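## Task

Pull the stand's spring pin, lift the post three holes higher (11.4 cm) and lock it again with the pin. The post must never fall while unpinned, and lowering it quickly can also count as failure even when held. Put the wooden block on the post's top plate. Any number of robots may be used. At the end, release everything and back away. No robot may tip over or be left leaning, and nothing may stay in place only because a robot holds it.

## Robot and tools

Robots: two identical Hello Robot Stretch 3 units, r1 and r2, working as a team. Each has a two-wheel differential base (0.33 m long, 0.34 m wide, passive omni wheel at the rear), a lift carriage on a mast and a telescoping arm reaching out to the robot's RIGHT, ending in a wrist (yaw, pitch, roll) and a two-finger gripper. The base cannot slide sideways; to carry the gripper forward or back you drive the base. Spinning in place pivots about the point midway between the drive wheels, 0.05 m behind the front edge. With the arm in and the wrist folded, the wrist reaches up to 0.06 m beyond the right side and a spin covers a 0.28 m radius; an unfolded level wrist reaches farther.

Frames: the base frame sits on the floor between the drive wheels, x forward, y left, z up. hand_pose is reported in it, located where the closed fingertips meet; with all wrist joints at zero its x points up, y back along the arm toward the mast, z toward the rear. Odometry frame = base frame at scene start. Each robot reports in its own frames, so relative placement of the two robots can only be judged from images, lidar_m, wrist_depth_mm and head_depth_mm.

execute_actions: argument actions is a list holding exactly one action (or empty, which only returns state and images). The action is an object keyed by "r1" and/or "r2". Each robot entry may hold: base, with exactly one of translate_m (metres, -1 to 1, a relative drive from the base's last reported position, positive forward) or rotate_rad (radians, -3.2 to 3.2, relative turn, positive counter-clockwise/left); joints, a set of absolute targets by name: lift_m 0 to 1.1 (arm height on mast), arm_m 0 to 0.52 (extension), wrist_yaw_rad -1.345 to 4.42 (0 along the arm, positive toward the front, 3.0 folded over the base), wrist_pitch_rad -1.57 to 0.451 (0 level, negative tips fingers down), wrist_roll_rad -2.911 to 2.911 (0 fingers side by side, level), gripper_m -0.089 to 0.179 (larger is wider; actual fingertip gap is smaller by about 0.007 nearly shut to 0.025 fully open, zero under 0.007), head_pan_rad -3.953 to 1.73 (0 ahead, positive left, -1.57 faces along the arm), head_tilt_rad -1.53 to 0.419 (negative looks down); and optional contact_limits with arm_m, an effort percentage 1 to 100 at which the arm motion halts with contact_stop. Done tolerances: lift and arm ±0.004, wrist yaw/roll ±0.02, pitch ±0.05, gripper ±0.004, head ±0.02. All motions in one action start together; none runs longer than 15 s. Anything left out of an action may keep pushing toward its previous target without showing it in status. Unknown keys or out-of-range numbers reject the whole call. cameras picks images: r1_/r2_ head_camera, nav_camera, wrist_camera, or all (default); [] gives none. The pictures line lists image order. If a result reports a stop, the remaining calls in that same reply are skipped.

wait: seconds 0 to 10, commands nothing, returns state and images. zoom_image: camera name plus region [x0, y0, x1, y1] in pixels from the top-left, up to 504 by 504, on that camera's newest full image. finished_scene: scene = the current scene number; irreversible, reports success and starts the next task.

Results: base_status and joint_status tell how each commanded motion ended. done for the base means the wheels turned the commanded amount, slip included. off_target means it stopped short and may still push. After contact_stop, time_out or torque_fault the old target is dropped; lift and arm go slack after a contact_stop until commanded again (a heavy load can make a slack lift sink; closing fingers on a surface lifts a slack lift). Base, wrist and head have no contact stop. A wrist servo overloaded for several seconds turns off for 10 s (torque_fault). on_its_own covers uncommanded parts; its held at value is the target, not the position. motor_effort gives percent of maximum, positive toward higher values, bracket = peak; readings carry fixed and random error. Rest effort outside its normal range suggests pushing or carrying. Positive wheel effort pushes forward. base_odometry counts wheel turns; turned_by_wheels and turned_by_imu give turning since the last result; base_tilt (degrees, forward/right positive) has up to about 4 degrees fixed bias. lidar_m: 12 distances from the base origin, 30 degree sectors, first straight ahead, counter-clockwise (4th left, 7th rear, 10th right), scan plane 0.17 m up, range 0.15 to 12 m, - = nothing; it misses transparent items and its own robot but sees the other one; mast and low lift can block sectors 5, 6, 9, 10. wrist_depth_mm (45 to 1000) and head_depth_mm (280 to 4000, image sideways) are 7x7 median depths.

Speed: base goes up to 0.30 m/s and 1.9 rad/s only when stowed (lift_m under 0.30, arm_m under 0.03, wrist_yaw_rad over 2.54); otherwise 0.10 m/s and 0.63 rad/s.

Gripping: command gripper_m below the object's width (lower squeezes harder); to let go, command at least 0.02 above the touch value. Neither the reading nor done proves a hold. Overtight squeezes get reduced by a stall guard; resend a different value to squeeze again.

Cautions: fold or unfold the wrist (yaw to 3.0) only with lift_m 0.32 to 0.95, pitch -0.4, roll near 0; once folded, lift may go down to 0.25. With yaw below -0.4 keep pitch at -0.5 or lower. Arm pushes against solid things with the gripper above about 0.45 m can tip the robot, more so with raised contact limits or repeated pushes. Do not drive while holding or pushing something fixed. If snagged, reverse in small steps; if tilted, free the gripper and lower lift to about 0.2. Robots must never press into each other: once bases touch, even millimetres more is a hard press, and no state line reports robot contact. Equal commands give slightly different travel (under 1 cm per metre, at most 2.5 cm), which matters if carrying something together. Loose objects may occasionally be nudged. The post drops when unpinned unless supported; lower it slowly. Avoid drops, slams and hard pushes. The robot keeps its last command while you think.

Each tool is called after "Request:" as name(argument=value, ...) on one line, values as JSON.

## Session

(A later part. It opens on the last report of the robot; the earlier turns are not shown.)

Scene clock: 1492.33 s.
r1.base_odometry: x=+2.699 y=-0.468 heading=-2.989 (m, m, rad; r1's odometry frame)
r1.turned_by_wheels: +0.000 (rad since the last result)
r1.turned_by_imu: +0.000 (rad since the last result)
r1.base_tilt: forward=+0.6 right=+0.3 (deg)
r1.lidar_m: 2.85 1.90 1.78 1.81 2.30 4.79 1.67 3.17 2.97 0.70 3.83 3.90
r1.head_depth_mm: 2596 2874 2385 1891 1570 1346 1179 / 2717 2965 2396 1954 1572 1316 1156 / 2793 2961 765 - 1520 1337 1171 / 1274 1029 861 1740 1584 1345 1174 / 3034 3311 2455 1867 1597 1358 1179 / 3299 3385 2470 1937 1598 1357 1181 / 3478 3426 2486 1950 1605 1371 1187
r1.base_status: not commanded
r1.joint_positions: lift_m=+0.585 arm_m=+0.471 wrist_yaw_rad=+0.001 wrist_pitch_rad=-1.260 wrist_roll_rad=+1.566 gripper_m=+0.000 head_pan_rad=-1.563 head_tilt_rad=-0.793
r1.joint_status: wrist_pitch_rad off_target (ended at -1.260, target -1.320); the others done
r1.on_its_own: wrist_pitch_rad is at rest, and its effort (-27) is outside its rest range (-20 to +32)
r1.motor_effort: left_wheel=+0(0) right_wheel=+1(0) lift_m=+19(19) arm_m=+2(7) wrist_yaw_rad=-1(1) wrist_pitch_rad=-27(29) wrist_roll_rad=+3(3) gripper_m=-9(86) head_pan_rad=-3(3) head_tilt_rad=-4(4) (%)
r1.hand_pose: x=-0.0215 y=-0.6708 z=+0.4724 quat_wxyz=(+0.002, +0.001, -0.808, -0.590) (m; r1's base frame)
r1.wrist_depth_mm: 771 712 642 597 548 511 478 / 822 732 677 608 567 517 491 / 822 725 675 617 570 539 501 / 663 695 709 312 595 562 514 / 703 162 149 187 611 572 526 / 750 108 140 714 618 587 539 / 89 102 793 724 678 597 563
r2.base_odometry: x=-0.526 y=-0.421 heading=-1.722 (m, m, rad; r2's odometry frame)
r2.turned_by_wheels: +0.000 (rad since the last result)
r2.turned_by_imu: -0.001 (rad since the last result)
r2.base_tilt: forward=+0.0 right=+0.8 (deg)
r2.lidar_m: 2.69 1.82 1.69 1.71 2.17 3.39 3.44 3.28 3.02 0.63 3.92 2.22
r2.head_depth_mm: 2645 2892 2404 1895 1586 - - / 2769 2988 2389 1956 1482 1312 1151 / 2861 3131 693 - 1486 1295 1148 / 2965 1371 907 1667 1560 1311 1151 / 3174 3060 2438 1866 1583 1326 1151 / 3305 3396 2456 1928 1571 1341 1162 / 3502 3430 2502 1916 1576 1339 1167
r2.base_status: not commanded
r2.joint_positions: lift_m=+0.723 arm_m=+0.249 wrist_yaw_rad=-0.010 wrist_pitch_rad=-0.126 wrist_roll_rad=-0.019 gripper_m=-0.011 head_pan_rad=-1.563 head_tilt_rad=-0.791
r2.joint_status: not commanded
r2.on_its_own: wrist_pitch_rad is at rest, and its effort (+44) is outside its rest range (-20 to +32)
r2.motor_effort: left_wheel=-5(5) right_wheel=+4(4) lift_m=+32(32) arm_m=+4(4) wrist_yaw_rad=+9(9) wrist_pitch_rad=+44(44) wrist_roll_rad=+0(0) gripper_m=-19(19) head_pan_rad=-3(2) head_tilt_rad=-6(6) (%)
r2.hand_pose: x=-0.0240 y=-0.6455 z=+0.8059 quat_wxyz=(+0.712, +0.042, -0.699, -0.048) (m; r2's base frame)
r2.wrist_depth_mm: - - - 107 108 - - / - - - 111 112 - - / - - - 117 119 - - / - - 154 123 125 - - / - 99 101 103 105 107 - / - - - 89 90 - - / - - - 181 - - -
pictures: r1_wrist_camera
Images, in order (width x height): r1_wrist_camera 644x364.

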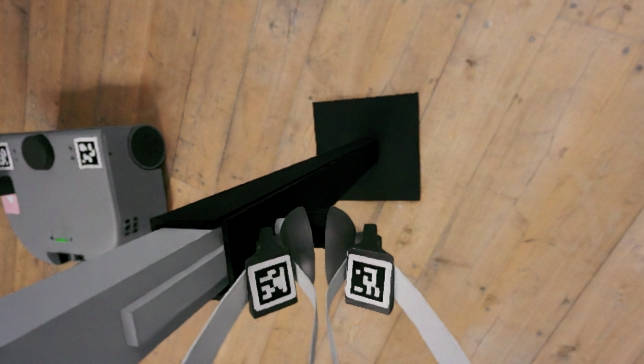

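Request:
execute_actions(actions=[{"r1": {"joints": {"wrist_pitch_rad": -1.40}}}], cameras=["r1_wrist_camera"])

Request:
execute_actions(actions=[{"r2": {"joints": {"lift_m": 0.742}}}], cameras=["r1_wrist_camera"])

Scene clock: 1502.50 s.
r1.base_odometry: x=+2.699 y=-0.468 heading=-2.989 (m, m, rad; r1's odometry frame)
r1.turned_by_wheels: +0.000 (rad since the last result)
r1.turned_by_imu: +0.000 (rad since the last result)
r1.base_tilt: forward=+0.6 right=+0.3 (deg)
r1.lidar_m: 2.85 1.90 1.78 1.81 2.29 4.78 1.67 3.19 2.97 0.70 3.79 3.89
r1.head_depth_mm: 2588 2853 2380 1898 1566 1349 1185 / 2711 2949 2392 1948 1579 1313 1160 / 2793 3005 763 - 1500 1340 1170 / 1265 1026 860 1731 1590 1337 1175 / 3051 3304 2439 1883 1588 1355 1174 / 3314 3375 2476 1927 1599 1364 1181 / 3447 3428 2508 1954 1612 1365 1184
r1.base_status: not commanded
r1.joint_positions: lift_m=+0.585 arm_m=+0.471 wrist_yaw_rad=+0.001 wrist_pitch_rad=-1.293 wrist_roll_rad=+1.566 gripper_m=+0.000 head_pan_rad=-1.563 head_tilt_rad=-0.793
r1.joint_status: wrist_pitch_rad off_target (ended at -1.293, target -1.400)
r1.on_its_own: wrist_pitch_rad is at rest, and its effort (-48) is outside its rest range (-20 to +32)
r1.motor_effort: left_wheel=+1(1) right_wheel=+0(1) lift_m=+17(19) arm_m=+1(2) wrist_yaw_rad=-1(1) wrist_pitch_rad=-48(49) wrist_roll_rad=+3(3) gripper_m=-12(12) head_pan_rad=-3(3) head_tilt_rad=-3(4) (%)
r1.hand_pose: x=-0.0215 y=-0.6626 z=+0.4708 quat_wxyz=(+0.002, +0.001, -0.798, -0.603) (m; r1's base frame)
r1.wrist_depth_mm: 765 686 631 587 544 517 487 / 793 731 651 619 564 533 496 / 795 729 679 614 571 546 503 / 627 697 702 335 597 559 528 / 659 148 156 182 610 581 525 / 116 114 146 697 619 601 545 / 94 111 801 714 666 611 577
r2.base_odometry: x=-0.526 y=-0.421 heading=-1.722 (m, m, rad; r2's odometry frame)
r2.turned_by_wheels: +0.000 (rad since the last result)
r2.turned_by_imu: -0.001 (rad since the last result)
r2.base_tilt: forward=+0.1 right=+0.8 (deg)
r2.lidar_m: 2.70 1.82 1.68 1.71 2.17 3.39 3.45 3.29 3.03 0.63 3.93 2.22
r2.head_depth_mm: 2629 2917 2418 1873 1592 - - / 2722 2982 2386 1989 1475 1308 1147 / 2844 3179 693 - 1489 1291 1154 / 2973 1375 904 1661 1574 1293 1154 / 3194 3099 2458 1842 1558 1323 1151 / 3274 3445 2459 1927 1579 1337 1161 / 3511 3475 2469 1925 1588 1345 1168
r2.base_status: not commanded
r2.joint_positions: lift_m=+0.723 arm_m=+0.249 wrist_yaw_rad=-0.010 wrist_pitch_rad=-0.126 wrist_roll_rad=-0.019 gripper_m=-0.011 head_pan_rad=-1.563 head_tilt_rad=-0.791
r2.joint_status: not commanded
r2.on_its_own: wrist_pitch_rad is at rest, and its effort (+44) is outside its rest range (-20 to +32)
r2.motor_effort: left_wheel=-5(5) right_wheel=+4(4) lift_m=+32(32) arm_m=+4(4) wrist_yaw_rad=+9(9) wrist_pitch_rad=+44(44) wrist_roll_rad=+0(0) gripper_m=-19(19) head_pan_rad=-3(3) head_tilt_rad=-7(6) (%)
r2.hand_pose: x=-0.0240 y=-0.6455 z=+0.8059 quat_wxyz=(+0.712, +0.042, -0.699, -0.048) (m; r2's base frame)
r2.wrist_depth_mm: - - - 107 107 - - / - - - 111 112 - - / - - - 117 119 - - / - - 154 123 125 - - / - 99 101 103 105 107 - / - - - 89 89 - - / - - - 180 - - -
pictures: r1_wrist_camera
Images, in order (width x height): r1_wrist_camera 644x364.

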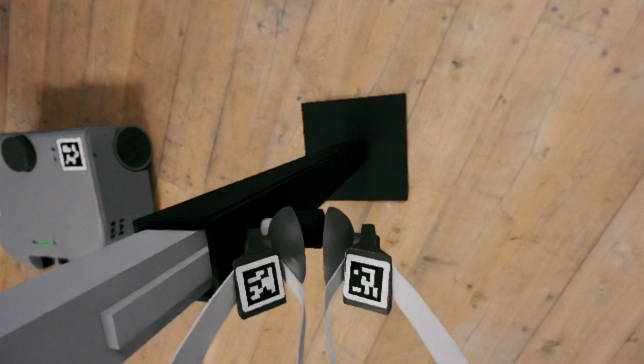

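Scene clock: 1503.40 s.
r1.base_odometry: x=+2.699 y=-0.468 heading=-2.989 (m, m, rad; r1's odometry frame)
r1.turned_by_wheels: +0.000 (rad since the last result)
r1.turned_by_imu: +0.000 (rad since the last result)
r1.base_tilt: forward=+0.6 right=+0.3 (deg)
r1.lidar_m: 2.85 1.90 1.78 1.81 2.29 4.80 1.66 3.18 2.97 0.70 3.79 3.89
r1.head_depth_mm: 2615 2851 2379 1893 1568 1351 1183 / 2725 2994 2401 1962 1567 1314 1160 / 2809 2982 763 - 1503 1330 1173 / 1265 1399 2185 1730 1586 1343 1176 / 3035 3334 2458 1878 1592 1352 1173 / 3313 3400 2466 1945 1607 1363 1179 / 3449 3449 2501 1949 1609 1365 1185
r1.base_status: not commanded
r1.joint_positions: lift_m=+0.585 arm_m=+0.471 wrist_yaw_rad=+0.001 wrist_pitch_rad=-1.293 wrist_roll_rad=+1.566 gripper_m=+0.000 head_pan_rad=-1.563 head_tilt_rad=-0.793
r1.joint_status: not commanded
r1.on_its_own: wrist_pitch_rad is at rest, and its effort (-49) is outside its rest range (-20 to +32)
r1.motor_effort: left_wheel=+0(0) right_wheel=+0(0) lift_m=+17(17) arm_m=+1(1) wrist_yaw_rad=-1(1) wrist_pitch_rad=-49(48) wrist_roll_rad=+3(3) gripper_m=-12(12) head_pan_rad=-3(4) head_tilt_rad=-3(4) (%)
r1.hand_pose: x=-0.0215 y=-0.6626 z=+0.4708 quat_wxyz=(+0.002, +0.001, -0.798, -0.603) (m; r1's base frame)
r1.wrist_depth_mm: 761 675 649 578 544 516 484 / 787 714 665 618 565 522 498 / 794 712 671 608 581 547 509 / 624 699 684 340 595 552 523 / 669 148 156 183 617 573 527 / 116 114 146 693 622 601 544 / 94 111 775 700 666 624 571
r2.base_odometry: x=-0.526 y=-0.421 heading=-1.722 (m, m, rad; r2's odometry frame)
r2.turned_by_wheels: +0.000 (rad since the last result)
r2.turned_by_imu: +0.000 (rad since the last result)
r2.base_tilt: forward=+0.0 right=+0.8 (deg)
r2.lidar_m: 2.69 1.81 1.68 1.71 2.17 3.38 3.44 3.30 3.03 0.63 3.94 2.22
r2.head_depth_mm: 2631 2927 2393 1877 1592 - - / 2748 2975 2391 2014 1479 1321 1140 / 2897 3157 691 - 1485 1292 1154 / 2939 1375 902 1682 1547 1294 1157 / 3174 3195 2479 1831 1570 1329 1156 / 3271 3419 2483 1911 1571 1338 1160 / 3445 3480 2483 1931 1585 1342 1165
r2.base_status: not commanded
r2.joint_positions: lift_m=+0.741 arm_m=+0.250 wrist_yaw_rad=-0.010 wrist_pitch_rad=-0.177 wrist_roll_rad=-0.019 gripper_m=-0.011 head_pan_rad=-1.563 head_tilt_rad=-0.791
r2.joint_status: all done
r2.on_its_own: wrist_pitch_rad is at rest, and its effort (+62) is outside its rest range (-20 to +32)
r2.motor_effort: left_wheel=-5(5) right_wheel=+4(5) lift_m=+35(35) arm_m=+3(5) wrist_yaw_rad=+9(9) wrist_pitch_rad=+62(62) wrist_roll_rad=+0(0) gripper_m=-19(19) head_pan_rad=-2(2) head_tilt_rad=-6(7) (%)
r2.hand_pose: x=-0.0240 y=-0.6426 z=+0.8111 quat_wxyz=(+0.711, +0.060, -0.698, -0.066) (m; r2's base frame)
r2.wrist_depth_mm: - - - 104 104 - - / - - - 109 111 - - / - - - 115 117 - - / - - 160 122 126 - - / - 110 110 112 114 117 - / - 92 92 93 91 97 99 / - - - 190 - - -
pictures: r1_wrist_camera
Images, in order (width x height): r1_wrist_camera 644x364.

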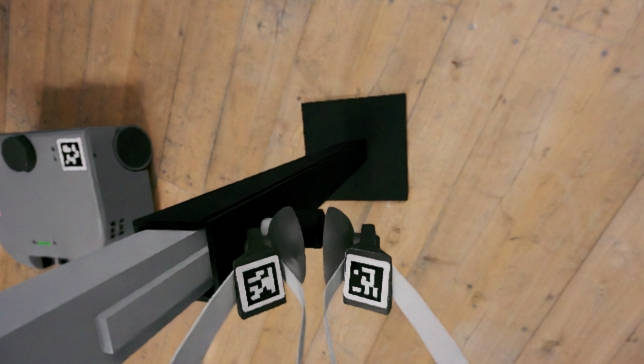

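Request:
execute_actions(actions=[{"r2": {"joints": {"lift_m": 0.712}}, "r1": {"joints": {"wrist_pitch_rad": -1.30}}}], cameras=["r1_wrist_camera"])

Request:
zoom_image(camera="r1_wrist_camera", region=[180, 150, 420, 330])

Scene clock: 1509.87 s.
r1.base_odometry: x=+2.699 y=-0.468 heading=-2.989 (m, m, rad; r1's odometry frame)
r1.turned_by_wheels: +0.000 (rad since the last result)
r1.turned_by_imu: +0.000 (rad since the last result)
r1.base_tilt: forward=+0.6 right=+0.2 (deg)
r1.lidar_m: 2.86 1.90 1.78 1.81 2.29 4.77 1.66 3.19 2.96 0.70 3.80 3.88
r1.head_depth_mm: 2600 2847 2391 1894 1572 1352 1181 / 2731 2960 2398 1945 1571 1308 1158 / 2810 2981 750 - 1524 1331 1167 / 1277 1024 859 1731 1591 1340 1177 / 3024 3323 2458 1871 1598 1356 1184 / 3293 3400 2464 1954 1601 1365 1183 / 3454 3429 2483 1954 1612 1362 1187
r1.base_status: not commanded
r1.joint_positions: lift_m=+0.585 arm_m=+0.471 wrist_yaw_rad=+0.001 wrist_pitch_rad=-1.255 wrist_roll_rad=+1.566 gripper_m=+0.000 head_pan_rad=-1.563 head_tilt_rad=-0.793
r1.joint_status: all done
r1.motor_effort: left_wheel=+0(0) right_wheel=+0(0) lift_m=+17(17) arm_m=+1(1) wrist_yaw_rad=-1(1) wrist_pitch_rad=-20(48) wrist_roll_rad=+3(3) gripper_m=-7(12) head_pan_rad=-3(3) head_tilt_rad=-4(4) (%)
r1.hand_pose: x=-0.0215 y=-0.6722 z=+0.4728 quat_wxyz=(+0.002, +0.001, -0.809, -0.587) (m; r1's base frame)
r1.wrist_depth_mm: 782 711 651 591 543 508 473 / 844 739 694 617 558 515 485 / 830 742 694 615 568 537 500 / 664 683 721 308 587 560 510 / 707 657 148 182 621 563 526 / 971 108 137 711 632 594 543 / 88 102 803 713 675 607 553
r2.base_odometry: x=-0.526 y=-0.421 heading=-1.722 (m, m, rad; r2's odometry frame)
r2.turned_by_wheels: +0.000 (rad since the last result)
r2.turned_by_imu: -0.002 (rad since the last result)
r2.base_tilt: forward=+0.0 right=+0.7 (deg)
r2.lidar_m: 2.70 1.82 1.69 1.71 2.16 3.39 3.43 3.27 3.02 0.63 3.93 2.22
r2.head_depth_mm: 2684 2940 2403 1886 1593 - - / 2724 3016 2391 2013 1488 1318 1150 / 2875 3162 694 - 1495 1295 1146 / 2990 1373 902 1672 1562 1297 1152 / 3188 3090 2454 1833 1579 1335 1161 / 3290 3435 2474 1911 1579 1338 1164 / 3501 3482 2490 1943 1591 1335 1162
r2.base_status: not commanded
r2.joint_positions: lift_m=+0.724 arm_m=+0.250 wrist_yaw_rad=-0.010 wrist_pitch_rad=-0.148 wrist_roll_rad=-0.019 gripper_m=-0.011 head_pan_rad=-1.563 head_tilt_rad=-0.791
r2.joint_status: lift_m contact_stop (moved -0.017 of -0.029)
r2.on_its_own: wrist_pitch_rad is held at -0.194, not at your +0.000, by its stall guard, which is not easing now; lift_m is slack since a contact_stop, until your next command for it (your +0.712 is given up)
r2.motor_effort: left_wheel=-5(5) right_wheel=+4(4) lift_m=+21(26) arm_m=+1(2) wrist_yaw_rad=+8(8) wrist_pitch_rad=-16(20) wrist_roll_rad=+0(0) gripper_m=-18(18) head_pan_rad=-2(2) head_tilt_rad=-6(7) (%)
r2.hand_pose: x=-0.0239 y=-0.6446 z=+0.8014 quat_wxyz=(+0.712, +0.050, -0.698, -0.056) (m; r2's base frame)
r2.wrist_depth_mm: - - - 107 108 - - / - - - 112 113 - - / - - - 117 119 - - / - - 154 123 126 - - / - 100 102 104 106 108 - / - - - 90 90 - - / - - - 183 - - -
pictures: r1_wrist_camera
Images, in order (width x height): r1_wrist_camera 644x364.

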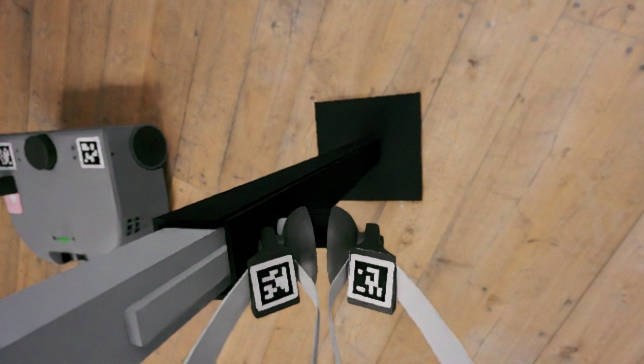

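Region (180, 150, 420, 330) of r1_wrist_camera's 644x364 image, scaled by 2.100; it fills the top 378 rows of this view, and the rest is white.

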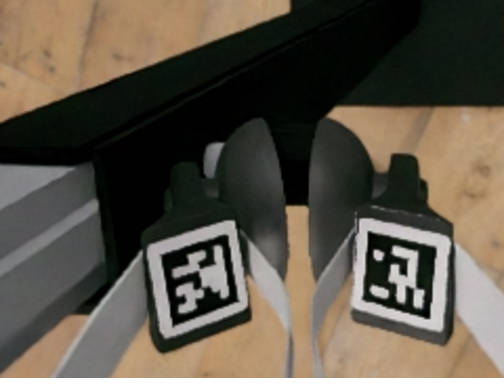

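Request:
execute_actions(actions=[{"r2": {"joints": {"lift_m": 0.705, "wrist_pitch_rad": 0.0}}, "r1": {"joints": {"lift_m": 0.615, "gripper_m": 0.05}}}], cameras=[])

Request:
execute_actions(actions=[{"r1": {"joints": {"arm_m": 0.389}}}], cameras=[])

Request:
execute_actions(actions=[{"r1": {"joints": {"wrist_pitch_rad": -1.0, "lift_m": 0.580}}}], cameras=[])

Request:
execute_actions(actions=[{"r1": {"joints": {"lift_m": 0.553, "arm_m": 0.405}}}], cameras=["r1_wrist_camera"])

Request:
zoom_image(camera="r1_wrist_camera", region=[180, 150, 420, 330])

Scene clock: 1610.63 s.
r1.base_odometry: x=+2.699 y=-0.468 heading=-2.988 (m, m, rad; r1's odometry frame)
r1.turned_by_wheels: +0.000 (rad since the last result)
r1.turned_by_imu: +0.000 (rad since the last result)
r1.base_tilt: forward=+0.6 right=+0.3 (deg)
r1.lidar_m: 2.85 1.89 1.78 1.81 2.30 4.78 1.66 3.18 2.97 0.70 3.78 3.86
r1.head_depth_mm: 2599 2844 2376 1885 1572 1345 - / 2707 2950 2394 1955 1554 1342 1165 / 2810 3046 765 - 1530 1336 1171 / 1287 1074 859 1734 1582 1343 1171 / 3028 3334 2461 1878 1596 1356 1176 / 3300 3391 2470 1944 1609 1358 1181 / 3443 3425 2480 1954 1607 1365 1184
r1.base_status: not commanded
r1.joint_positions: lift_m=+0.615 arm_m=+0.471 wrist_yaw_rad=+0.001 wrist_pitch_rad=-1.297 wrist_roll_rad=+1.566 gripper_m=+0.050 head_pan_rad=-1.563 head_tilt_rad=-0.793
r1.joint_status: all done
r1.motor_effort: left_wheel=+1(0) right_wheel=+0(1) lift_m=+25(28) arm_m=+1(1) wrist_yaw_rad=-1(1) wrist_pitch_rad=-1(22) wrist_roll_rad=+3(3) gripper_m=+0(81) head_pan_rad=-3(3) head_tilt_rad=-4(4) (%)
r1.hand_pose: x=-0.0215 y=-0.6616 z=+0.5002 quat_wxyz=(+0.002, +0.001, -0.797, -0.604) (m; r1's base frame)
r1.wrist_depth_mm: 758 723 674 613 572 541 500 / 802 742 679 638 606 552 517 / 793 718 702 640 598 579 536 / 659 694 702 336 625 585 542 / 701 160 164 676 632 604 571 / 116 116 144 735 - 618 574 / 95 115 822 740 709 623 588
r2.base_odometry: x=-0.526 y=-0.421 heading=-1.722 (m, m, rad; r2's odometry frame)
r2.turned_by_wheels: +0.000 (rad since the last result)
r2.turned_by_imu: -0.001 (rad since the last result)
r2.base_tilt: forward=+0.0 right=+0.7 (deg)
r2.lidar_m: 2.70 1.81 1.68 1.71 2.17 3.38 3.42 3.29 3.03 0.63 3.94 2.22
r2.head_depth_mm: 2665 2929 2387 1881 1589 - - / 2731 3044 2416 1946 - 1307 1145 / 2883 3139 692 710 1468 1293 1145 / 2873 1357 833 1678 1572 1299 1149 / 3143 3203 2469 1861 1563 1331 1157 / 3334 3437 2475 1922 1576 1337 1157 / 3511 3488 2463 1938 1574 1342 1165
r2.base_status: not commanded
r2.joint_positions: lift_m=+0.705 arm_m=+0.249 wrist_yaw_rad=-0.010 wrist_pitch_rad=-0.061 wrist_roll_rad=-0.019 gripper_m=-0.011 head_pan_rad=-1.563 head_tilt_rad=-0.791
r2.joint_status: wrist_pitch_rad off_target (ended at -0.061, target +0.000); the others done
r2.motor_effort: left_wheel=-5(5) right_wheel=+5(5) lift_m=+17(20) arm_m=+5(5) wrist_yaw_rad=+9(10) wrist_pitch_rad=+21(25) wrist_roll_rad=+0(0) gripper_m=-20(20) head_pan_rad=-3(2) head_tilt_rad=-5(6) (%)
r2.hand_pose: x=-0.0240 y=-0.6486 z=+0.8044 quat_wxyz=(+0.713, +0.018, -0.700, -0.025) (m; r2's base frame)
r2.wrist_depth_mm: - - - 112 112 - - / - - - 115 116 - - / - - - 120 121 - - / - - 156 124 126 - - / - 90 92 94 97 100 - / - - - 163 - - - / - - 948 173 - - -
pictures: none
No camera images: the call's "cameras" was empty. Leave "cameras" out to get every camera's image.

Scene clock: 1612.43 s.
r1.base_odometry: x=+2.699 y=-0.468 heading=-2.988 (m, m, rad; r1's odometry frame)
r1.turned_by_wheels: +0.000 (rad since the last result)
r1.turned_by_imu: +0.000 (rad since the last result)
r1.base_tilt: forward=+0.6 right=+0.3 (deg)
r1.lidar_m: 2.86 1.89 1.78 1.81 2.29 4.78 1.67 3.19 2.97 0.70 3.80 3.89
r1.head_depth_mm: 2630 2861 2371 1884 1567 1344 - / 2707 2949 2383 2008 - 1307 1167 / 2799 3035 746 1748 1507 1335 1169 / 1287 1077 859 1719 1577 1345 1171 / 3037 3317 2446 1878 1593 1355 1180 / 3278 3398 2462 1938 1598 1360 1180 / 3461 3405 2489 1952 1602 1368 1187
r1.base_status: not commanded
r1.joint_positions: lift_m=+0.615 arm_m=+0.389 wrist_yaw_rad=+0.001 wrist_pitch_rad=-1.298 wrist_roll_rad=+1.566 gripper_m=+0.050 head_pan_rad=-1.563 head_tilt_rad=-0.793
r1.joint_status: all done
r1.motor_effort: left_wheel=+1(0) right_wheel=+0(0) lift_m=+24(24) arm_m=-3(4) wrist_yaw_rad=-1(1) wrist_pitch_rad=-2(2) wrist_roll_rad=+3(3) gripper_m=+0(0) head_pan_rad=-3(3) head_tilt_rad=-4(5) (%)
r1.hand_pose: x=-0.0215 y=-0.5798 z=+0.5002 quat_wxyz=(+0.002, +0.001, -0.796, -0.605) (m; r1's base frame)
r1.wrist_depth_mm: 768 713 651 610 567 542 505 / 817 726 664 628 587 554 517 / 793 759 703 638 612 575 523 / 655 704 331 665 622 576 539 / 176 203 772 698 636 602 556 / 890 858 769 718 - 609 577 / - 919 841 738 694 621 594
r2.base_odometry: x=-0.526 y=-0.421 heading=-1.722 (m, m, rad; r2's odometry frame)
r2.turned_by_wheels: +0.000 (rad since the last result)
r2.turned_by_imu: +0.000 (rad since the last result)
r2.base_tilt: forward=+0.0 right=+0.7 (deg)
r2.lidar_m: 2.70 1.81 1.69 1.71 2.17 3.40 3.44 3.25 3.03 0.63 3.93 2.22
r2.head_depth_mm: 2639 2914 2380 1878 1589 - - / 2760 3051 2433 1964 - 1306 1149 / 2903 3176 695 711 1469 1289 1148 / 2934 1367 887 1665 1567 1298 1159 / 3150 3249 2452 1851 1570 1332 1157 / 3310 3468 2484 1931 1569 1334 1159 / 3527 3485 2467 1942 1592 1338 1159
r2.base_status: not commanded
r2.joint_positions: lift_m=+0.705 arm_m=+0.249 wrist_yaw_rad=-0.010 wrist_pitch_rad=-0.061 wrist_roll_rad=-0.019 gripper_m=-0.011 head_pan_rad=-1.563 head_tilt_rad=-0.791
r2.joint_status: not commanded
r2.motor_effort: left_wheel=-5(5) right_wheel=+4(4) lift_m=+17(17) arm_m=+4(5) wrist_yaw_rad=+9(9) wrist_pitch_rad=+21(20) wrist_roll_rad=+0(0) gripper_m=-19(19) head_pan_rad=-3(2) head_tilt_rad=-6(6) (%)
r2.hand_pose: x=-0.0240 y=-0.6486 z=+0.8044 quat_wxyz=(+0.713, +0.018, -0.700, -0.025) (m; r2's base frame)
r2.wrist_depth_mm: - - - 111 113 - - / - - - 115 116 - - / - - - 120 121 - - / - - 157 125 126 - - / - 90 92 95 97 100 - / - - - 162 - - - / - - - 172 - - -
pictures: none
No camera images: the call's "cameras" was empty. Leave "cameras" out to get every camera's image.

Scene clock: 1613.57 s.
r1.base_odometry: x=+2.699 y=-0.468 heading=-2.988 (m, m, rad; r1's odometry frame)
r1.turned_by_wheels: +0.000 (rad since the last result)
r1.turned_by_imu: +0.000 (rad since the last result)
r1.base_tilt: forward=+0.6 right=+0.3 (deg)
r1.lidar_m: 2.84 1.90 1.78 1.81 2.29 4.80 1.67 3.16 2.96 0.70 3.81 3.87
r1.head_depth_mm: 2594 2865 2378 1887 1572 1337 1180 / 2723 2966 2389 1948 1540 1319 1164 / 2808 3031 751 1675 1503 1334 1169 / 1292 1073 857 1738 1587 1332 1175 / 3024 3330 2435 1873 1591 1355 1178 / 3326 3412 2482 1939 1595 1361 1182 / 3461 3437 2485 1956 1610 1362 1184
r1.base_status: not commanded
r1.joint_positions: lift_m=+0.580 arm_m=+0.389 wrist_yaw_rad=+0.001 wrist_pitch_rad=-1.010 wrist_roll_rad=+1.566 gripper_m=+0.050 head_pan_rad=-1.563 head_tilt_rad=-0.793
r1.joint_status: all done
r1.motor_effort: left_wheel=+1(1) right_wheel=-1(0) lift_m=+18(26) arm_m=-3(3) wrist_yaw_rad=-2(1) wrist_pitch_rad=+4(4) wrist_roll_rad=+3(3) gripper_m=+0(0) head_pan_rad=-3(3) head_tilt_rad=-4(4) (%)
r1.hand_pose: x=-0.0215 y=-0.6499 z=+0.4890 quat_wxyz=(+0.003, +0.001, -0.875, -0.484) (m; r1's base frame)
r1.wrist_depth_mm: - 992 781 650 564 502 443 / - - 809 674 587 507 452 / - 949 809 681 573 518 467 / - 820 725 284 588 539 484 / - 157 182 705 613 546 491 / 126 142 - 781 - 558 500 / - - - 806 683 562 515
r2.base_odometry: x=-0.526 y=-0.421 heading=-1.722 (m, m, rad; r2's odometry frame)
r2.turned_by_wheels: +0.000 (rad since the last result)
r2.turned_by_imu: +0.000 (rad since the last result)
r2.base_tilt: forward=+0.0 right=+0.7 (deg)
r2.lidar_m: 2.69 1.81 1.69 1.71 2.17 3.39 3.46 3.29 3.03 0.63 3.93 2.22
r2.head_depth_mm: 2626 2932 2388 1891 1574 - - / 2724 3003 2429 1946 - 1307 1142 / 2851 3140 696 714 1456 1295 1155 / 2945 1370 910 1663 1557 1296 1156 / 3193 3073 2475 1843 1573 1341 1154 / 3388 3468 2461 1948 1583 1335 1155 / 3474 3504 2475 1918 1575 1342 1165
r2.base_status: not commanded
r2.joint_positions: lift_m=+0.705 arm_m=+0.249 wrist_yaw_rad=-0.010 wrist_pitch_rad=-0.061 wrist_roll_rad=-0.019 gripper_m=-0.011 head_pan_rad=-1.563 head_tilt_rad=-0.791
r2.joint_status: not commanded
r2.motor_effort: left_wheel=-5(5) right_wheel=+4(5) lift_m=+16(17) arm_m=+5(5) wrist_yaw_rad=+10(10) wrist_pitch_rad=+21(21) wrist_roll_rad=+0(0) gripper_m=-20(20) head_pan_rad=-3(3) head_tilt_rad=-6(7) (%)
r2.hand_pose: x=-0.0240 y=-0.6486 z=+0.8044 quat_wxyz=(+0.713, +0.018, -0.700, -0.025) (m; r2's base frame)
r2.wrist_depth_mm: - - - 112 113 - - / - - - 115 117 - - / - - - 120 121 - - / - - 156 124 127 - - / - 90 92 95 97 100 - / - - - 162 - - - / - - - 172 - - -
pictures: none
No camera images: the call's "cameras" was empty. Leave "cameras" out to get every camera's image.

Scene clock: 1614.67 s.
r1.base_odometry: x=+2.699 y=-0.468 heading=-2.988 (m, m, rad; r1's odometry frame)
r1.turned_by_wheels: +0.000 (rad since the last result)
r1.turned_by_imu: +0.000 (rad since the last result)
r1.base_tilt: forward=+0.6 right=+0.3 (deg)
r1.lidar_m: 2.85 1.89 1.78 1.80 2.30 4.78 1.67 3.19 2.96 0.70 3.80 3.88
r1.head_depth_mm: 2586 2871 2390 1897 1573 1335 1182 / 2721 2982 2381 1960 1569 1329 1165 / 2817 3010 749 1720 1499 1332 1170 / 1286 1078 862 1735 1579 1336 1171 / 3032 3366 2457 1874 1594 1357 1177 / 3328 3357 2460 1949 1597 1361 1184 / 3452 3422 2469 1948 1606 1366 1184
r1.base_status: not commanded
r1.joint_positions: lift_m=+0.553 arm_m=+0.405 wrist_yaw_rad=+0.001 wrist_pitch_rad=-1.013 wrist_roll_rad=+1.566 gripper_m=+0.050 head_pan_rad=-1.563 head_tilt_rad=-0.793
r1.joint_status: all done
r1.motor_effort: left_wheel=+0(1) right_wheel=+0(0) lift_m=+17(18) arm_m=+5(6) wrist_yaw_rad=-1(1) wrist_pitch_rad=+5(6) wrist_roll_rad=+3(3) gripper_m=+1(1) head_pan_rad=-3(3) head_tilt_rad=-5(3) (%)
r1.hand_pose: x=-0.0215 y=-0.6645 z=+0.4617 quat_wxyz=(+0.003, +0.001, -0.874, -0.485) (m; r1's base frame)
r1.wrist_depth_mm: - 943 736 624 545 479 422 / - 983 784 654 551 497 435 / - 850 763 682 553 505 448 / - 796 741 275 559 512 464 / - 152 159 268 580 531 458 / 113 128 154 739 - 544 476 / 112 - 941 761 646 550 493
r2.base_odometry: x=-0.526 y=-0.421 heading=-1.722 (m, m, rad; r2's odometry frame)
r2.turned_by_wheels: +0.000 (rad since the last result)
r2.turned_by_imu: +0.000 (rad since the last result)
r2.base_tilt: forward=+0.0 right=+0.7 (deg)
r2.lidar_m: 2.69 1.81 1.69 1.71 2.17 3.39 3.46 3.29 3.03 0.63 3.95 2.22
r2.head_depth_mm: 2655 2890 2395 1892 1578 - - / 2749 2962 2435 1949 - 1303 1146 / 2866 3169 695 711 1468 1290 1159 / 2954 1395 964 1671 1565 1296 1152 / 3136 3197 2454 1858 1575 1334 1157 / 3345 3446 2497 1920 1579 1339 1159 / 3471 3457 2499 1929 1588 1343 1162
r2.base_status: not commanded
r2.joint_positions: lift_m=+0.705 arm_m=+0.249 wrist_yaw_rad=-0.010 wrist_pitch_rad=-0.061 wrist_roll_rad=-0.019 gripper_m=-0.011 head_pan_rad=-1.563 head_tilt_rad=-0.791
r2.joint_status: not commanded
r2.motor_effort: left_wheel=-5(5) right_wheel=+4(5) lift_m=+16(16) arm_m=+5(5) wrist_yaw_rad=+10(10) wrist_pitch_rad=+21(21) wrist_roll_rad=+0(0) gripper_m=-19(19) head_pan_rad=-3(3) head_tilt_rad=-6(6) (%)
r2.hand_pose: x=-0.0240 y=-0.6486 z=+0.8044 quat_wxyz=(+0.713, +0.018, -0.700, -0.025) (m; r2's base frame)
r2.wrist_depth_mm: - - - 112 113 - - / - - - 116 117 - - / - - - 120 121 - - / - - 157 124 127 - - / - 90 92 95 97 100 - / - - - 163 - - - / - - - 172 - - -
pictures: r1_wrist_camera
Images, in order (width x height): r1_wrist_camera 644x364.

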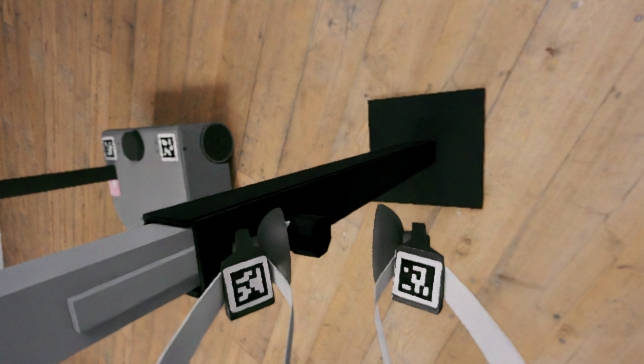

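Region (180, 150, 420, 330) of r1_wrist_camera's 644x364 image, scaled by 2.100; it fills the top 378 rows of this view, and the rest is white.

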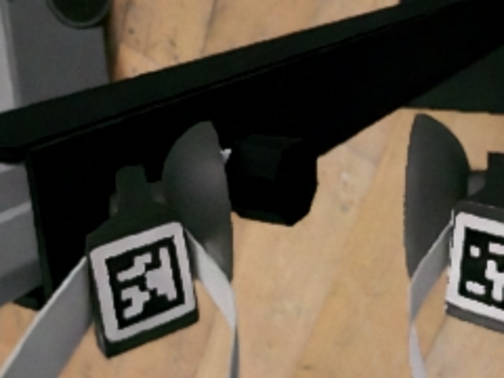

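Request:
execute_actions(actions=[{"r2": {"joints": {"lift_m": 0.725}}, "r1": {"joints": {"wrist_pitch_rad": -1.07, "arm_m": 0.4205, "lift_m": 0.560}}}], cameras=[])

Request:
execute_actions(actions=[{"r1": {"joints": {"wrist_pitch_rad": -1.14, "arm_m": 0.4367, "lift_m": 0.569}}}], cameras=[])

Request:
execute_actions(actions=[{"r1": {"joints": {"wrist_pitch_rad": -1.21, "arm_m": 0.4536, "lift_m": 0.5765}}}], cameras=[])

Request:
execute_actions(actions=[{"r1": {"joints": {"wrist_pitch_rad": -1.28, "arm_m": 0.4709, "lift_m": 0.583}}}], cameras=[])

Request:
execute_actions(actions=[{"r1": {"joints": {"wrist_pitch_rad": -1.35, "arm_m": 0.4887, "lift_m": 0.588}}}], cameras=["r1_wrist_camera", "r1_head_camera", "r2_wrist_camera"])

Request:
zoom_image(camera="r1_wrist_camera", region=[180, 150, 420, 330])

Scene clock: 1633.27 s.
r1.base_odometry: x=+2.699 y=-0.468 heading=-2.989 (m, m, rad; r1's odometry frame)
r1.turned_by_wheels: +0.000 (rad since the last result)
r1.turned_by_imu: +0.000 (rad since the last result)
r1.base_tilt: forward=+0.6 right=+0.2 (deg)
r1.lidar_m: 2.85 1.89 1.78 1.81 2.30 4.79 1.66 3.18 2.96 0.70 3.80 3.87
r1.head_depth_mm: 2598 2861 2393 1882 1563 1338 1187 / 2710 2961 2395 1962 1552 1342 1169 / 2808 2967 764 1727 1496 1334 1165 / 1273 1032 862 1731 1584 1337 1176 / 3024 3340 2456 1887 1588 1359 1179 / 3294 3411 2468 1949 1606 1358 1185 / 3461 3470 2486 1958 1613 1367 1190
r1.base_status: not commanded
r1.joint_positions: lift_m=+0.560 arm_m=+0.420 wrist_yaw_rad=+0.000 wrist_pitch_rad=-1.084 wrist_roll_rad=+1.566 gripper_m=+0.050 head_pan_rad=-1.563 head_tilt_rad=-0.793
r1.joint_status: all done
r1.motor_effort: left_wheel=-1(1) right_wheel=+2(1) lift_m=+15(20) arm_m=+12(12) wrist_yaw_rad=+0(1) wrist_pitch_rad=+6(7) wrist_roll_rad=+2(3) gripper_m=+1(1) head_pan_rad=-3(3) head_tilt_rad=-4(4) (%)
r1.hand_pose: x=-0.0216 y=-0.6628 z=+0.4612 quat_wxyz=(+0.002, +0.001, -0.856, -0.516) (m; r1's base frame)
r1.wrist_depth_mm: - 842 714 621 537 483 433 / - 886 716 641 545 483 444 / - 731 742 675 546 503 457 / - 723 733 273 562 525 468 / - 149 156 648 585 538 476 / 109 125 152 741 - 559 497 / 109 - 930 757 647 555 503
r2.base_odometry: x=-0.526 y=-0.421 heading=-1.722 (m, m, rad; r2's odometry frame)
r2.turned_by_wheels: +0.000 (rad since the last result)
r2.turned_by_imu: -0.001 (rad since the last result)
r2.base_tilt: forward=+0.0 right=+0.8 (deg)
r2.lidar_m: 2.70 1.81 1.69 1.71 2.17 3.37 3.43 3.29 3.02 0.63 3.93 2.22
r2.head_depth_mm: 2619 2911 2400 1864 1589 - - / 2771 3002 2428 2013 1482 1321 1147 / 2853 3164 693 - 1474 1290 1147 / 2981 1389 952 1671 1564 1300 1148 / 3162 3102 2451 1855 1565 1325 1153 / 3300 3452 2486 1908 1560 1339 1155 / 3536 3482 2461 1925 1583 1342 1162
r2.base_status: not commanded
r2.joint_positions: lift_m=+0.724 arm_m=+0.249 wrist_yaw_rad=-0.010 wrist_pitch_rad=-0.126 wrist_roll_rad=-0.019 gripper_m=-0.011 head_pan_rad=-1.563 head_tilt_rad=-0.791
r2.joint_status: all done
r2.on_its_own: wrist_pitch_rad is at rest, and its effort (+44) is outside its rest range (-20 to +32)
r2.motor_effort: left_wheel=-5(5) right_wheel=+5(5) lift_m=+32(32) arm_m=+5(5) wrist_yaw_rad=+9(10) wrist_pitch_rad=+44(45) wrist_roll_rad=+0(0) gripper_m=-19(19) head_pan_rad=-3(3) head_tilt_rad=-6(6) (%)
r2.hand_pose: x=-0.0240 y=-0.6454 z=+0.8069 quat_wxyz=(+0.712, +0.042, -0.699, -0.048) (m; r2's base frame)
r2.wrist_depth_mm: - - - 107 108 - - / - - - 111 113 - - / - - - 117 119 - - / - - 158 122 125 - - / - 101 103 105 108 110 - / - - 90 90 90 - - / - - - 180 - - -
pictures: none
No camera images: the call's "cameras" was empty. Leave "cameras" out to get every camera's image.

Scene clock: 1634.23 s.
r1.base_odometry: x=+2.699 y=-0.468 heading=-2.989 (m, m, rad; r1's odometry frame)
r1.turned_by_wheels: +0.000 (rad since the last result)
r1.turned_by_imu: +0.000 (rad since the last result)
r1.base_tilt: forward=+0.5 right=+0.2 (deg)
r1.lidar_m: 2.85 1.89 1.78 1.81 2.29 4.79 1.66 3.17 2.96 0.70 3.81 3.87
r1.head_depth_mm: 2588 2856 2383 1889 1567 1334 1183 / 2727 2963 2419 1963 1541 1314 1171 / 2796 2998 764 1756 1506 1335 1174 / 1274 1027 860 1734 1583 1343 1176 / 3028 3382 2452 1882 1591 1359 1179 / 3287 3369 2469 1951 1595 1361 1185 / 3461 3428 2490 1950 1606 1370 1182
r1.base_status: not commanded
r1.joint_positions: lift_m=+0.569 arm_m=+0.436 wrist_yaw_rad=-0.001 wrist_pitch_rad=-1.155 wrist_roll_rad=+1.567 gripper_m=+0.050 head_pan_rad=-1.563 head_tilt_rad=-0.793
r1.joint_status: all done
r1.motor_effort: left_wheel=-1(0) right_wheel=+2(2) lift_m=+15(22) arm_m=+11(12) wrist_yaw_rad=+1(0) wrist_pitch_rad=+7(7) wrist_roll_rad=+2(2) gripper_m=+1(1) head_pan_rad=-3(3) head_tilt_rad=-4(4) (%)
r1.hand_pose: x=-0.0216 y=-0.6620 z=+0.4638 quat_wxyz=(+0.002, +0.001, -0.838, -0.546) (m; r1's base frame)
r1.wrist_depth_mm: 900 769 686 608 534 486 451 / 950 812 691 613 554 497 457 / - 713 746 636 563 509 470 / 744 665 714 298 564 527 477 / - 149 156 636 592 554 492 / 109 121 150 700 - 561 520 / 104 998 853 720 662 573 520
r2.base_odometry: x=-0.526 y=-0.421 heading=-1.722 (m, m, rad; r2's odometry frame)
r2.turned_by_wheels: +0.000 (rad since the last result)
r2.turned_by_imu: +0.000 (rad since the last result)
r2.base_tilt: forward=+0.0 right=+0.7 (deg)
r2.lidar_m: 2.70 1.82 1.68 1.71 2.16 3.38 3.43 3.28 3.03 0.63 3.93 2.22
r2.head_depth_mm: 2659 2900 2393 1861 1584 - - / 2777 3023 2407 2011 1471 1324 1141 / 2893 3126 691 - 1493 1299 1146 / 2947 1382 906 1675 1573 1311 1147 / 3171 3070 2453 1857 1562 1338 1159 / 3311 3449 2472 1916 1572 1336 1166 / 3528 3472 2488 1934 1578 1350 1161
r2.base_status: not commanded
r2.joint_positions: lift_m=+0.724 arm_m=+0.249 wrist_yaw_rad=-0.010 wrist_pitch_rad=-0.126 wrist_roll_rad=-0.019 gripper_m=-0.011 head_pan_rad=-1.563 head_tilt_rad=-0.791
r2.joint_status: not commanded
r2.on_its_own: wrist_pitch_rad is at rest, and its effort (+44) is outside its rest range (-20 to +32)
r2.motor_effort: left_wheel=-5(5) right_wheel=+5(5) lift_m=+32(32) arm_m=+5(5) wrist_yaw_rad=+10(10) wrist_pitch_rad=+44(45) wrist_roll_rad=+0(0) gripper_m=-20(19) head_pan_rad=-2(3) head_tilt_rad=-6(6) (%)
r2.hand_pose: x=-0.0240 y=-0.6454 z=+0.8069 quat_wxyz=(+0.712, +0.042, -0.699, -0.048) (m; r2's base frame)
r2.wrist_depth_mm: - - - 106 107 - - / - - - 112 112 - - / - - - 117 119 - - / - - 157 122 126 - - / - 101 103 105 107 110 - / - - 89 90 90 - - / - - - 181 - - -
pictures: none
No camera images: the call's "cameras" was empty. Leave "cameras" out to get every camera's image.

Scene clock: 1635.20 s.
r1.base_odometry: x=+2.699 y=-0.468 heading=-2.989 (m, m, rad; r1's odometry frame)
r1.turned_by_wheels: +0.000 (rad since the last result)
r1.turned_by_imu: +0.000 (rad since the last result)
r1.base_tilt: forward=+0.7 right=+0.2 (deg)
r1.lidar_m: 2.85 1.90 1.78 1.81 2.30 4.79 1.67 3.18 2.96 0.70 3.81 3.88
r1.head_depth_mm: 2602 2870 2394 1888 1565 1334 1183 / 2717 2984 2410 1983 1536 1312 1165 / 2818 2991 764 - 1507 1332 1173 / 1274 1027 863 1733 1586 1340 1172 / 3041 3331 2457 1881 1595 1358 1176 / 3292 3387 2455 1941 1597 1365 1181 / 3477 3415 2510 1946 1605 1367 1184
r1.base_status: not commanded
r1.joint_positions: lift_m=+0.577 arm_m=+0.453 wrist_yaw_rad=-0.001 wrist_pitch_rad=-1.226 wrist_roll_rad=+1.567 gripper_m=+0.050 head_pan_rad=-1.563 head_tilt_rad=-0.793
r1.joint_status: all done
r1.motor_effort: left_wheel=-1(1) right_wheel=+2(2) lift_m=+14(27) arm_m=+10(11) wrist_yaw_rad=+1(1) wrist_pitch_rad=+7(8) wrist_roll_rad=+2(2) gripper_m=+1(1) head_pan_rad=-3(3) head_tilt_rad=-4(4) (%)
r1.hand_pose: x=-0.0216 y=-0.6613 z=+0.4662 quat_wxyz=(+0.002, +0.000, -0.818, -0.576) (m; r1's base frame)
r1.wrist_depth_mm: 808 709 641 584 536 498 462 / 857 745 672 607 554 516 478 / 816 731 705 623 569 527 490 / 682 678 689 334 587 546 504 / 758 148 154 645 592 568 520 / 110 117 147 705 - 577 524 / 100 865 815 726 649 588 537
r2.base_odometry: x=-0.526 y=-0.421 heading=-1.722 (m, m, rad; r2's odometry frame)
r2.turned_by_wheels: +0.000 (rad since the last result)
r2.turned_by_imu: +0.000 (rad since the last result)
r2.base_tilt: forward=+0.0 right=+0.7 (deg)
r2.lidar_m: 2.69 1.82 1.68 1.71 2.17 3.38 3.45 3.29 3.03 0.63 3.91 2.23
r2.head_depth_mm: 2640 2950 2398 1869 1593 - - / 2739 3029 2440 2010 1473 1315 1147 / 2880 3176 693 - 1478 1292 1148 / 2980 1371 890 1666 1563 1304 1151 / 3127 3075 2451 1850 1576 1336 1159 / 3256 3449 2473 1930 1577 1349 1166 / 3503 3438 2475 1947 1576 1343 1165
r2.base_status: not commanded
r2.joint_positions: lift_m=+0.724 arm_m=+0.249 wrist_yaw_rad=-0.010 wrist_pitch_rad=-0.126 wrist_roll_rad=-0.019 gripper_m=-0.011 head_pan_rad=-1.563 head_tilt_rad=-0.791
r2.joint_status: not commanded
r2.on_its_own: wrist_pitch_rad is at rest, and its effort (+44) is outside its rest range (-20 to +32)
r2.motor_effort: left_wheel=-5(5) right_wheel=+5(5) lift_m=+32(32) arm_m=+5(5) wrist_yaw_rad=+10(10) wrist_pitch_rad=+44(44) wrist_roll_rad=+0(0) gripper_m=-19(19) head_pan_rad=-2(2) head_tilt_rad=-6(6) (%)
r2.hand_pose: x=-0.0240 y=-0.6454 z=+0.8069 quat_wxyz=(+0.712, +0.042, -0.699, -0.048) (m; r2's base frame)
r2.wrist_depth_mm: - - - 106 108 - - / - - - 112 113 - - / - - - 117 119 - - / - - 158 123 125 - - / - 101 103 105 108 110 - / - - 90 90 90 - - / - - - 181 - - -
pictures: none
No camera images: the call's "cameras" was empty. Leave "cameras" out to get every camera's image.

Scene clock: 1636.20 s.
r1.base_odometry: x=+2.699 y=-0.468 heading=-2.989 (m, m, rad; r1's odometry frame)
r1.turned_by_wheels: +0.000 (rad since the last result)
r1.turned_by_imu: +0.000 (rad since the last result)
r1.base_tilt: forward=+0.6 right=+0.3 (deg)
r1.lidar_m: 2.86 1.90 1.78 1.80 2.29 4.78 1.67 3.18 2.97 0.70 3.78 3.88
r1.head_depth_mm: 2590 2851 2380 1898 1573 1344 1183 / 2725 2990 2397 1957 1568 1314 1158 / 2806 2997 765 - 1507 1333 1173 / 1265 1039 861 1733 1586 1340 1174 / 3047 3320 2450 1879 1604 1352 1176 / 3283 3386 2476 1948 1605 1361 1183 / 3468 3435 2489 1957 1609 1368 1184
r1.base_status: not commanded
r1.joint_positions: lift_m=+0.583 arm_m=+0.470 wrist_yaw_rad=-0.001 wrist_pitch_rad=-1.297 wrist_roll_rad=+1.568 gripper_m=+0.050 head_pan_rad=-1.563 head_tilt_rad=-0.793
r1.joint_status: all done
r1.motor_effort: left_wheel=-2(1) right_wheel=+2(3) lift_m=+14(23) arm_m=+10(10) wrist_yaw_rad=+0(1) wrist_pitch_rad=+7(8) wrist_roll_rad=+2(2) gripper_m=+1(1) head_pan_rad=-3(3) head_tilt_rad=-4(4) (%)
r1.hand_pose: x=-0.0216 y=-0.6609 z=+0.4688 quat_wxyz=(+0.001, +0.000, -0.797, -0.604) (m; r1's base frame)
r1.wrist_depth_mm: 761 678 625 590 551 512 478 / 781 706 653 617 566 545 499 / 779 710 697 610 578 538 507 / 630 705 688 352 599 550 531 / 641 147 154 643 600 572 537 / 117 117 145 693 - 587 545 / 96 111 784 700 656 604 559
r2.base_odometry: x=-0.526 y=-0.421 heading=-1.722 (m, m, rad; r2's odometry frame)
r2.turned_by_wheels: +0.000 (rad since the last result)
r2.turned_by_imu: +0.000 (rad since the last result)
r2.base_tilt: forward=+0.0 right=+0.8 (deg)
r2.lidar_m: 2.71 1.81 1.69 1.71 2.17 3.38 3.45 3.29 3.02 0.63 3.93 2.22
r2.head_depth_mm: 2640 2893 2405 1883 1590 - - / 2743 3001 2404 1997 1484 1316 1144 / 2896 3163 693 - 1474 1291 1147 / 2928 1373 909 1664 1560 1298 1155 / 3161 3094 2476 1857 1576 1326 1154 / 3334 3443 2478 1932 1581 1335 1158 / 3470 3503 2461 1949 1578 1332 1167
r2.base_status: not commanded
r2.joint_positions: lift_m=+0.724 arm_m=+0.249 wrist_yaw_rad=-0.010 wrist_pitch_rad=-0.126 wrist_roll_rad=-0.019 gripper_m=-0.011 head_pan_rad=-1.563 head_tilt_rad=-0.791
r2.joint_status: not commanded
r2.on_its_own: wrist_pitch_rad is at rest, and its effort (+44) is outside its rest range (-20 to +32)
r2.motor_effort: left_wheel=-5(5) right_wheel=+5(5) lift_m=+32(32) arm_m=+5(4) wrist_yaw_rad=+9(10) wrist_pitch_rad=+44(44) wrist_roll_rad=+0(0) gripper_m=-19(19) head_pan_rad=-3(3) head_tilt_rad=-6(6) (%)
r2.hand_pose: x=-0.0240 y=-0.6454 z=+0.8069 quat_wxyz=(+0.712, +0.042, -0.699, -0.048) (m; r2's base frame)
r2.wrist_depth_mm: - - - 106 107 - - / - - - 112 113 - - / - - - 117 120 - - / - - 157 123 126 - - / - 101 103 105 107 110 - / - - 90 90 90 - - / - - - 180 - - -
pictures: none
No camera images: the call's "cameras" was empty. Leave "cameras" out to get every camera's image.

Scene clock: 1637.20 s.
r1.base_odometry: x=+2.699 y=-0.468 heading=-2.989 (m, m, rad; r1's odometry frame)
r1.turned_by_wheels: +0.000 (rad since the last result)
r1.turned_by_imu: +0.000 (rad since the last result)
r1.base_tilt: forward=+0.6 right=+0.2 (deg)
r1.lidar_m: 2.85 1.90 1.78 1.80 2.30 4.79 1.67 3.18 2.96 0.70 3.79 3.89
r1.head_depth_mm: 2617 2866 2397 1884 1567 1349 - / 2711 2964 2407 1959 1570 1326 1159 / 2792 3001 765 - 1499 1335 1171 / 1273 1041 864 1741 1587 1347 1175 / 3042 3357 2449 1885 1598 1358 1179 / 3274 3433 2469 1945 1606 1363 1185 / 3426 3432 2495 1945 1611 1363 1186
r1.base_status: not commanded
r1.joint_positions: lift_m=+0.588 arm_m=+0.488 wrist_yaw_rad=-0.001 wrist_pitch_rad=-1.368 wrist_roll_rad=+1.568 gripper_m=+0.050 head_pan_rad=-1.563 head_tilt_rad=-0.793
r1.joint_status: all done
r1.motor_effort: left_wheel=-2(2) right_wheel=+3(3) lift_m=+13(29) arm_m=+9(9) wrist_yaw_rad=+1(1) wrist_pitch_rad=+8(7) wrist_roll_rad=+2(2) gripper_m=+2(1) head_pan_rad=-3(4) head_tilt_rad=-4(4) (%)
r1.hand_pose: x=-0.0216 y=-0.6607 z=+0.4712 quat_wxyz=(+0.001, +0.000, -0.775, -0.632) (m; r1's base frame)
r1.wrist_depth_mm: 681 663 608 576 547 526 495 / 711 671 621 599 564 541 514 / 722 687 656 599 583 556 532 / 581 700 283 390 603 566 534 / 594 148 153 639 611 587 549 / 117 112 143 685 - 601 571 / 90 105 754 710 667 612 604
r2.base_odometry: x=-0.526 y=-0.421 heading=-1.722 (m, m, rad; r2's odometry frame)
r2.turned_by_wheels: +0.000 (rad since the last result)
r2.turned_by_imu: +0.000 (rad since the last result)
r2.base_tilt: forward=+0.1 right=+0.8 (deg)
r2.lidar_m: 2.70 1.81 1.68 1.71 2.17 3.39 3.44 3.26 3.02 0.63 3.91 2.23
r2.head_depth_mm: 2657 2956 2399 1887 1572 - - / 2720 3017 2415 2016 1477 1316 1151 / 2885 3157 692 - 1481 1294 1145 / 2946 1375 853 1670 1559 1299 1158 / 3135 3266 2464 1854 1566 1327 1154 / 3334 3440 2476 1933 1572 1335 1161 / 3555 3454 2487 1939 1585 1343 1169
r2.base_status: not commanded
r2.joint_positions: lift_m=+0.724 arm_m=+0.249 wrist_yaw_rad=-0.010 wrist_pitch_rad=-0.126 wrist_roll_rad=-0.019 gripper_m=-0.011 head_pan_rad=-1.563 head_tilt_rad=-0.791
r2.joint_status: not commanded
r2.on_its_own: wrist_pitch_rad is at rest, and its effort (+43) is outside its rest range (-20 to +32)
r2.motor_effort: left_wheel=-5(5) right_wheel=+5(5) lift_m=+32(32) arm_m=+5(5) wrist_yaw_rad=+10(10) wrist_pitch_rad=+43(44) wrist_roll_rad=+0(0) gripper_m=-20(20) head_pan_rad=-3(2) head_tilt_rad=-6(6) (%)
r2.hand_pose: x=-0.0240 y=-0.6454 z=+0.8069 quat_wxyz=(+0.712, +0.042, -0.699, -0.048) (m; r2's base frame)
r2.wrist_depth_mm: - - - 107 108 - - / - - - 111 113 - - / - - - 117 119 - - / - - 157 123 125 - - / - 101 103 105 107 110 - / - - 90 90 90 - - / - - 315 181 - - -
pictures: r1_head_camera (sideways: a quarter turn clockwise sets it upright), r1_wrist_camera, r2_wrist_camera
Images, in order (width x height): r1_head_camera 896x504, r1_wrist_camera 644x364, r2_wrist_camera 644x364.

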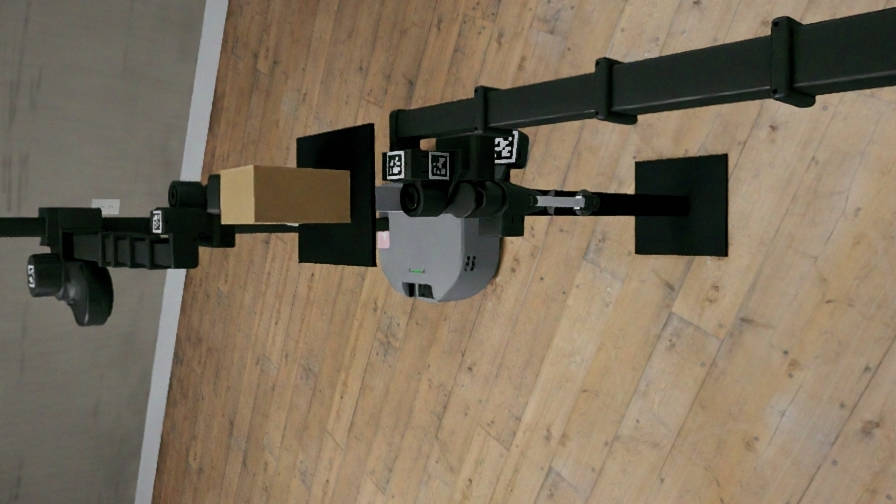

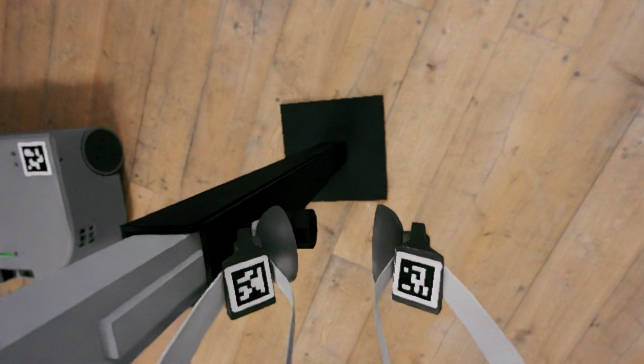

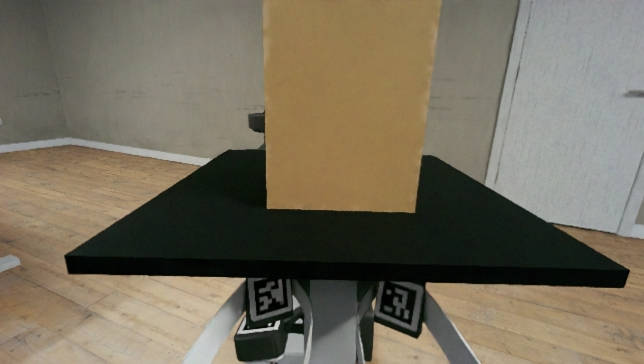

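Region (180, 150, 420, 330) of r1_wrist_camera's 644x364 image, scaled by 2.100; it fills the top 378 rows of this view, and the rest is white.

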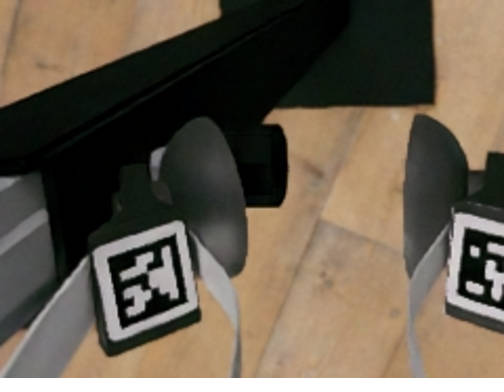

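Request:
execute_actions(actions=[{"r2": {"joints": {"lift_m": 0.706}}, "r1": {"joints": {"lift_m": 0.615}}}], cameras=[])

Request:
execute_actions(actions=[{"r1": {"base": {"translate_m": -0.095}, "joints": {"arm_m": 0.42}}}], cameras=[])

Request:
execute_actions(actions=[{"r1": {"joints": {"wrist_yaw_rad": 1.57, "wrist_pitch_rad": -1.1, "wrist_roll_rad": 0.0, "lift_m": 0.473, "head_pan_rad": -1.45, "head_tilt_rad": -0.85}}}], cameras=[])

Request:
execute_actions(actions=[{"r1": {"joints": {"arm_m": 0.512}}}], cameras=["r1_wrist_camera", "r1_head_camera"])

Scene clock: 1758.40 s.
r1.base_odometry: x=+2.699 y=-0.468 heading=-2.988 (m, m, rad; r1's odometry frame)
r1.turned_by_wheels: +0.000 (rad since the last result)
r1.turned_by_imu: +0.000 (rad since the last result)
r1.base_tilt: forward=+0.6 right=+0.3 (deg)
r1.lidar_m: 2.85 1.90 1.78 1.81 2.30 4.76 1.67 3.20 2.96 0.70 3.80 3.88
r1.head_depth_mm: 2596 2859 2389 1890 1570 1357 - / 2714 2974 2387 1956 1577 1341 1168 / 2815 3027 761 - 1527 1331 1167 / 1288 1058 853 1722 1591 1342 1177 / 3022 3303 2438 1874 1589 1359 1181 / 3270 3401 2458 1939 1601 1361 1176 / 3450 3432 2472 1952 1606 1365 1183
r1.base_status: not commanded
r1.joint_positions: lift_m=+0.609 arm_m=+0.488 wrist_yaw_rad=-0.001 wrist_pitch_rad=-1.364 wrist_roll_rad=+1.568 gripper_m=+0.050 head_pan_rad=-1.563 head_tilt_rad=-0.793
r1.joint_status: lift_m contact_stop (moved +0.020 of +0.027)
r1.on_its_own: lift_m is slack since a contact_stop, until your next command for it (your +0.615 is given up)
r1.motor_effort: left_wheel=+1(2) right_wheel=-1(4) lift_m=+23(42) arm_m=+4(9) wrist_yaw_rad=+1(1) wrist_pitch_rad=+6(8) wrist_roll_rad=+2(2) gripper_m=+2(2) head_pan_rad=-3(3) head_tilt_rad=-4(4) (%)
r1.hand_pose: x=-0.0216 y=-0.6622 z=+0.4915 quat_wxyz=(+0.001, +0.000, -0.776, -0.630) (m; r1's base frame)
r1.wrist_depth_mm: 693 651 607 604 563 538 518 / 713 683 660 615 585 549 525 / 730 700 672 620 596 579 548 / 603 718 281 392 613 595 554 / 627 161 158 667 628 605 577 / 117 111 140 694 - 632 588 / 89 109 780 730 687 639 595
r2.base_odometry: x=-0.526 y=-0.421 heading=-1.722 (m, m, rad; r2's odometry frame)
r2.turned_by_wheels: +0.000 (rad since the last result)
r2.turned_by_imu: -0.001 (rad since the last result)
r2.base_tilt: forward=+0.0 right=+0.7 (deg)
r2.lidar_m: 2.69 1.81 1.69 1.71 2.17 3.40 3.45 3.28 3.02 0.63 3.95 2.22
r2.head_depth_mm: 2625 2923 2424 1888 1579 - - / 2774 3021 2427 1939 - 1308 1151 / 2878 3165 695 709 1469 1292 1151 / 2888 1355 833 1663 1570 1296 1156 / 3151 3217 2479 1883 1582 1329 1161 / 3338 3477 2490 1926 1577 1335 1164 / 3513 3503 2487 1953 1580 1340 1160
r2.base_status: not commanded
r2.joint_positions: lift_m=+0.706 arm_m=+0.249 wrist_yaw_rad=-0.011 wrist_pitch_rad=-0.057 wrist_roll_rad=-0.019 gripper_m=-0.011 head_pan_rad=-1.563 head_tilt_rad=-0.791
r2.joint_status: all done
r2.on_its_own: wrist_pitch_rad moved +0.069 toward your old target +0.000
r2.motor_effort: left_wheel=-5(5) right_wheel=+5(5) lift_m=+16(29) arm_m=+6(6) wrist_yaw_rad=+10(11) wrist_pitch_rad=+20(44) wrist_roll_rad=+0(0) gripper_m=-20(19) head_pan_rad=-3(3) head_tilt_rad=-6(6) (%)
r2.hand_pose: x=-0.0242 y=-0.6486 z=+0.8064 quat_wxyz=(+0.714, +0.017, -0.700, -0.024) (m; r2's base frame)
r2.wrist_depth_mm: - - - 112 113 - - / - - - 116 117 - - / - - - 120 121 - - / - - 157 124 126 - - / - 90 92 94 97 99 - / - - - 163 - - - / - - 301 172 - - -
pictures: none
No camera images: the call's "cameras" was empty. Leave "cameras" out to get every camera's image.

not run: a stop came earlier in this reply.

not run: a stop came earlier in this reply.

not run: a stop came earlier in this reply.


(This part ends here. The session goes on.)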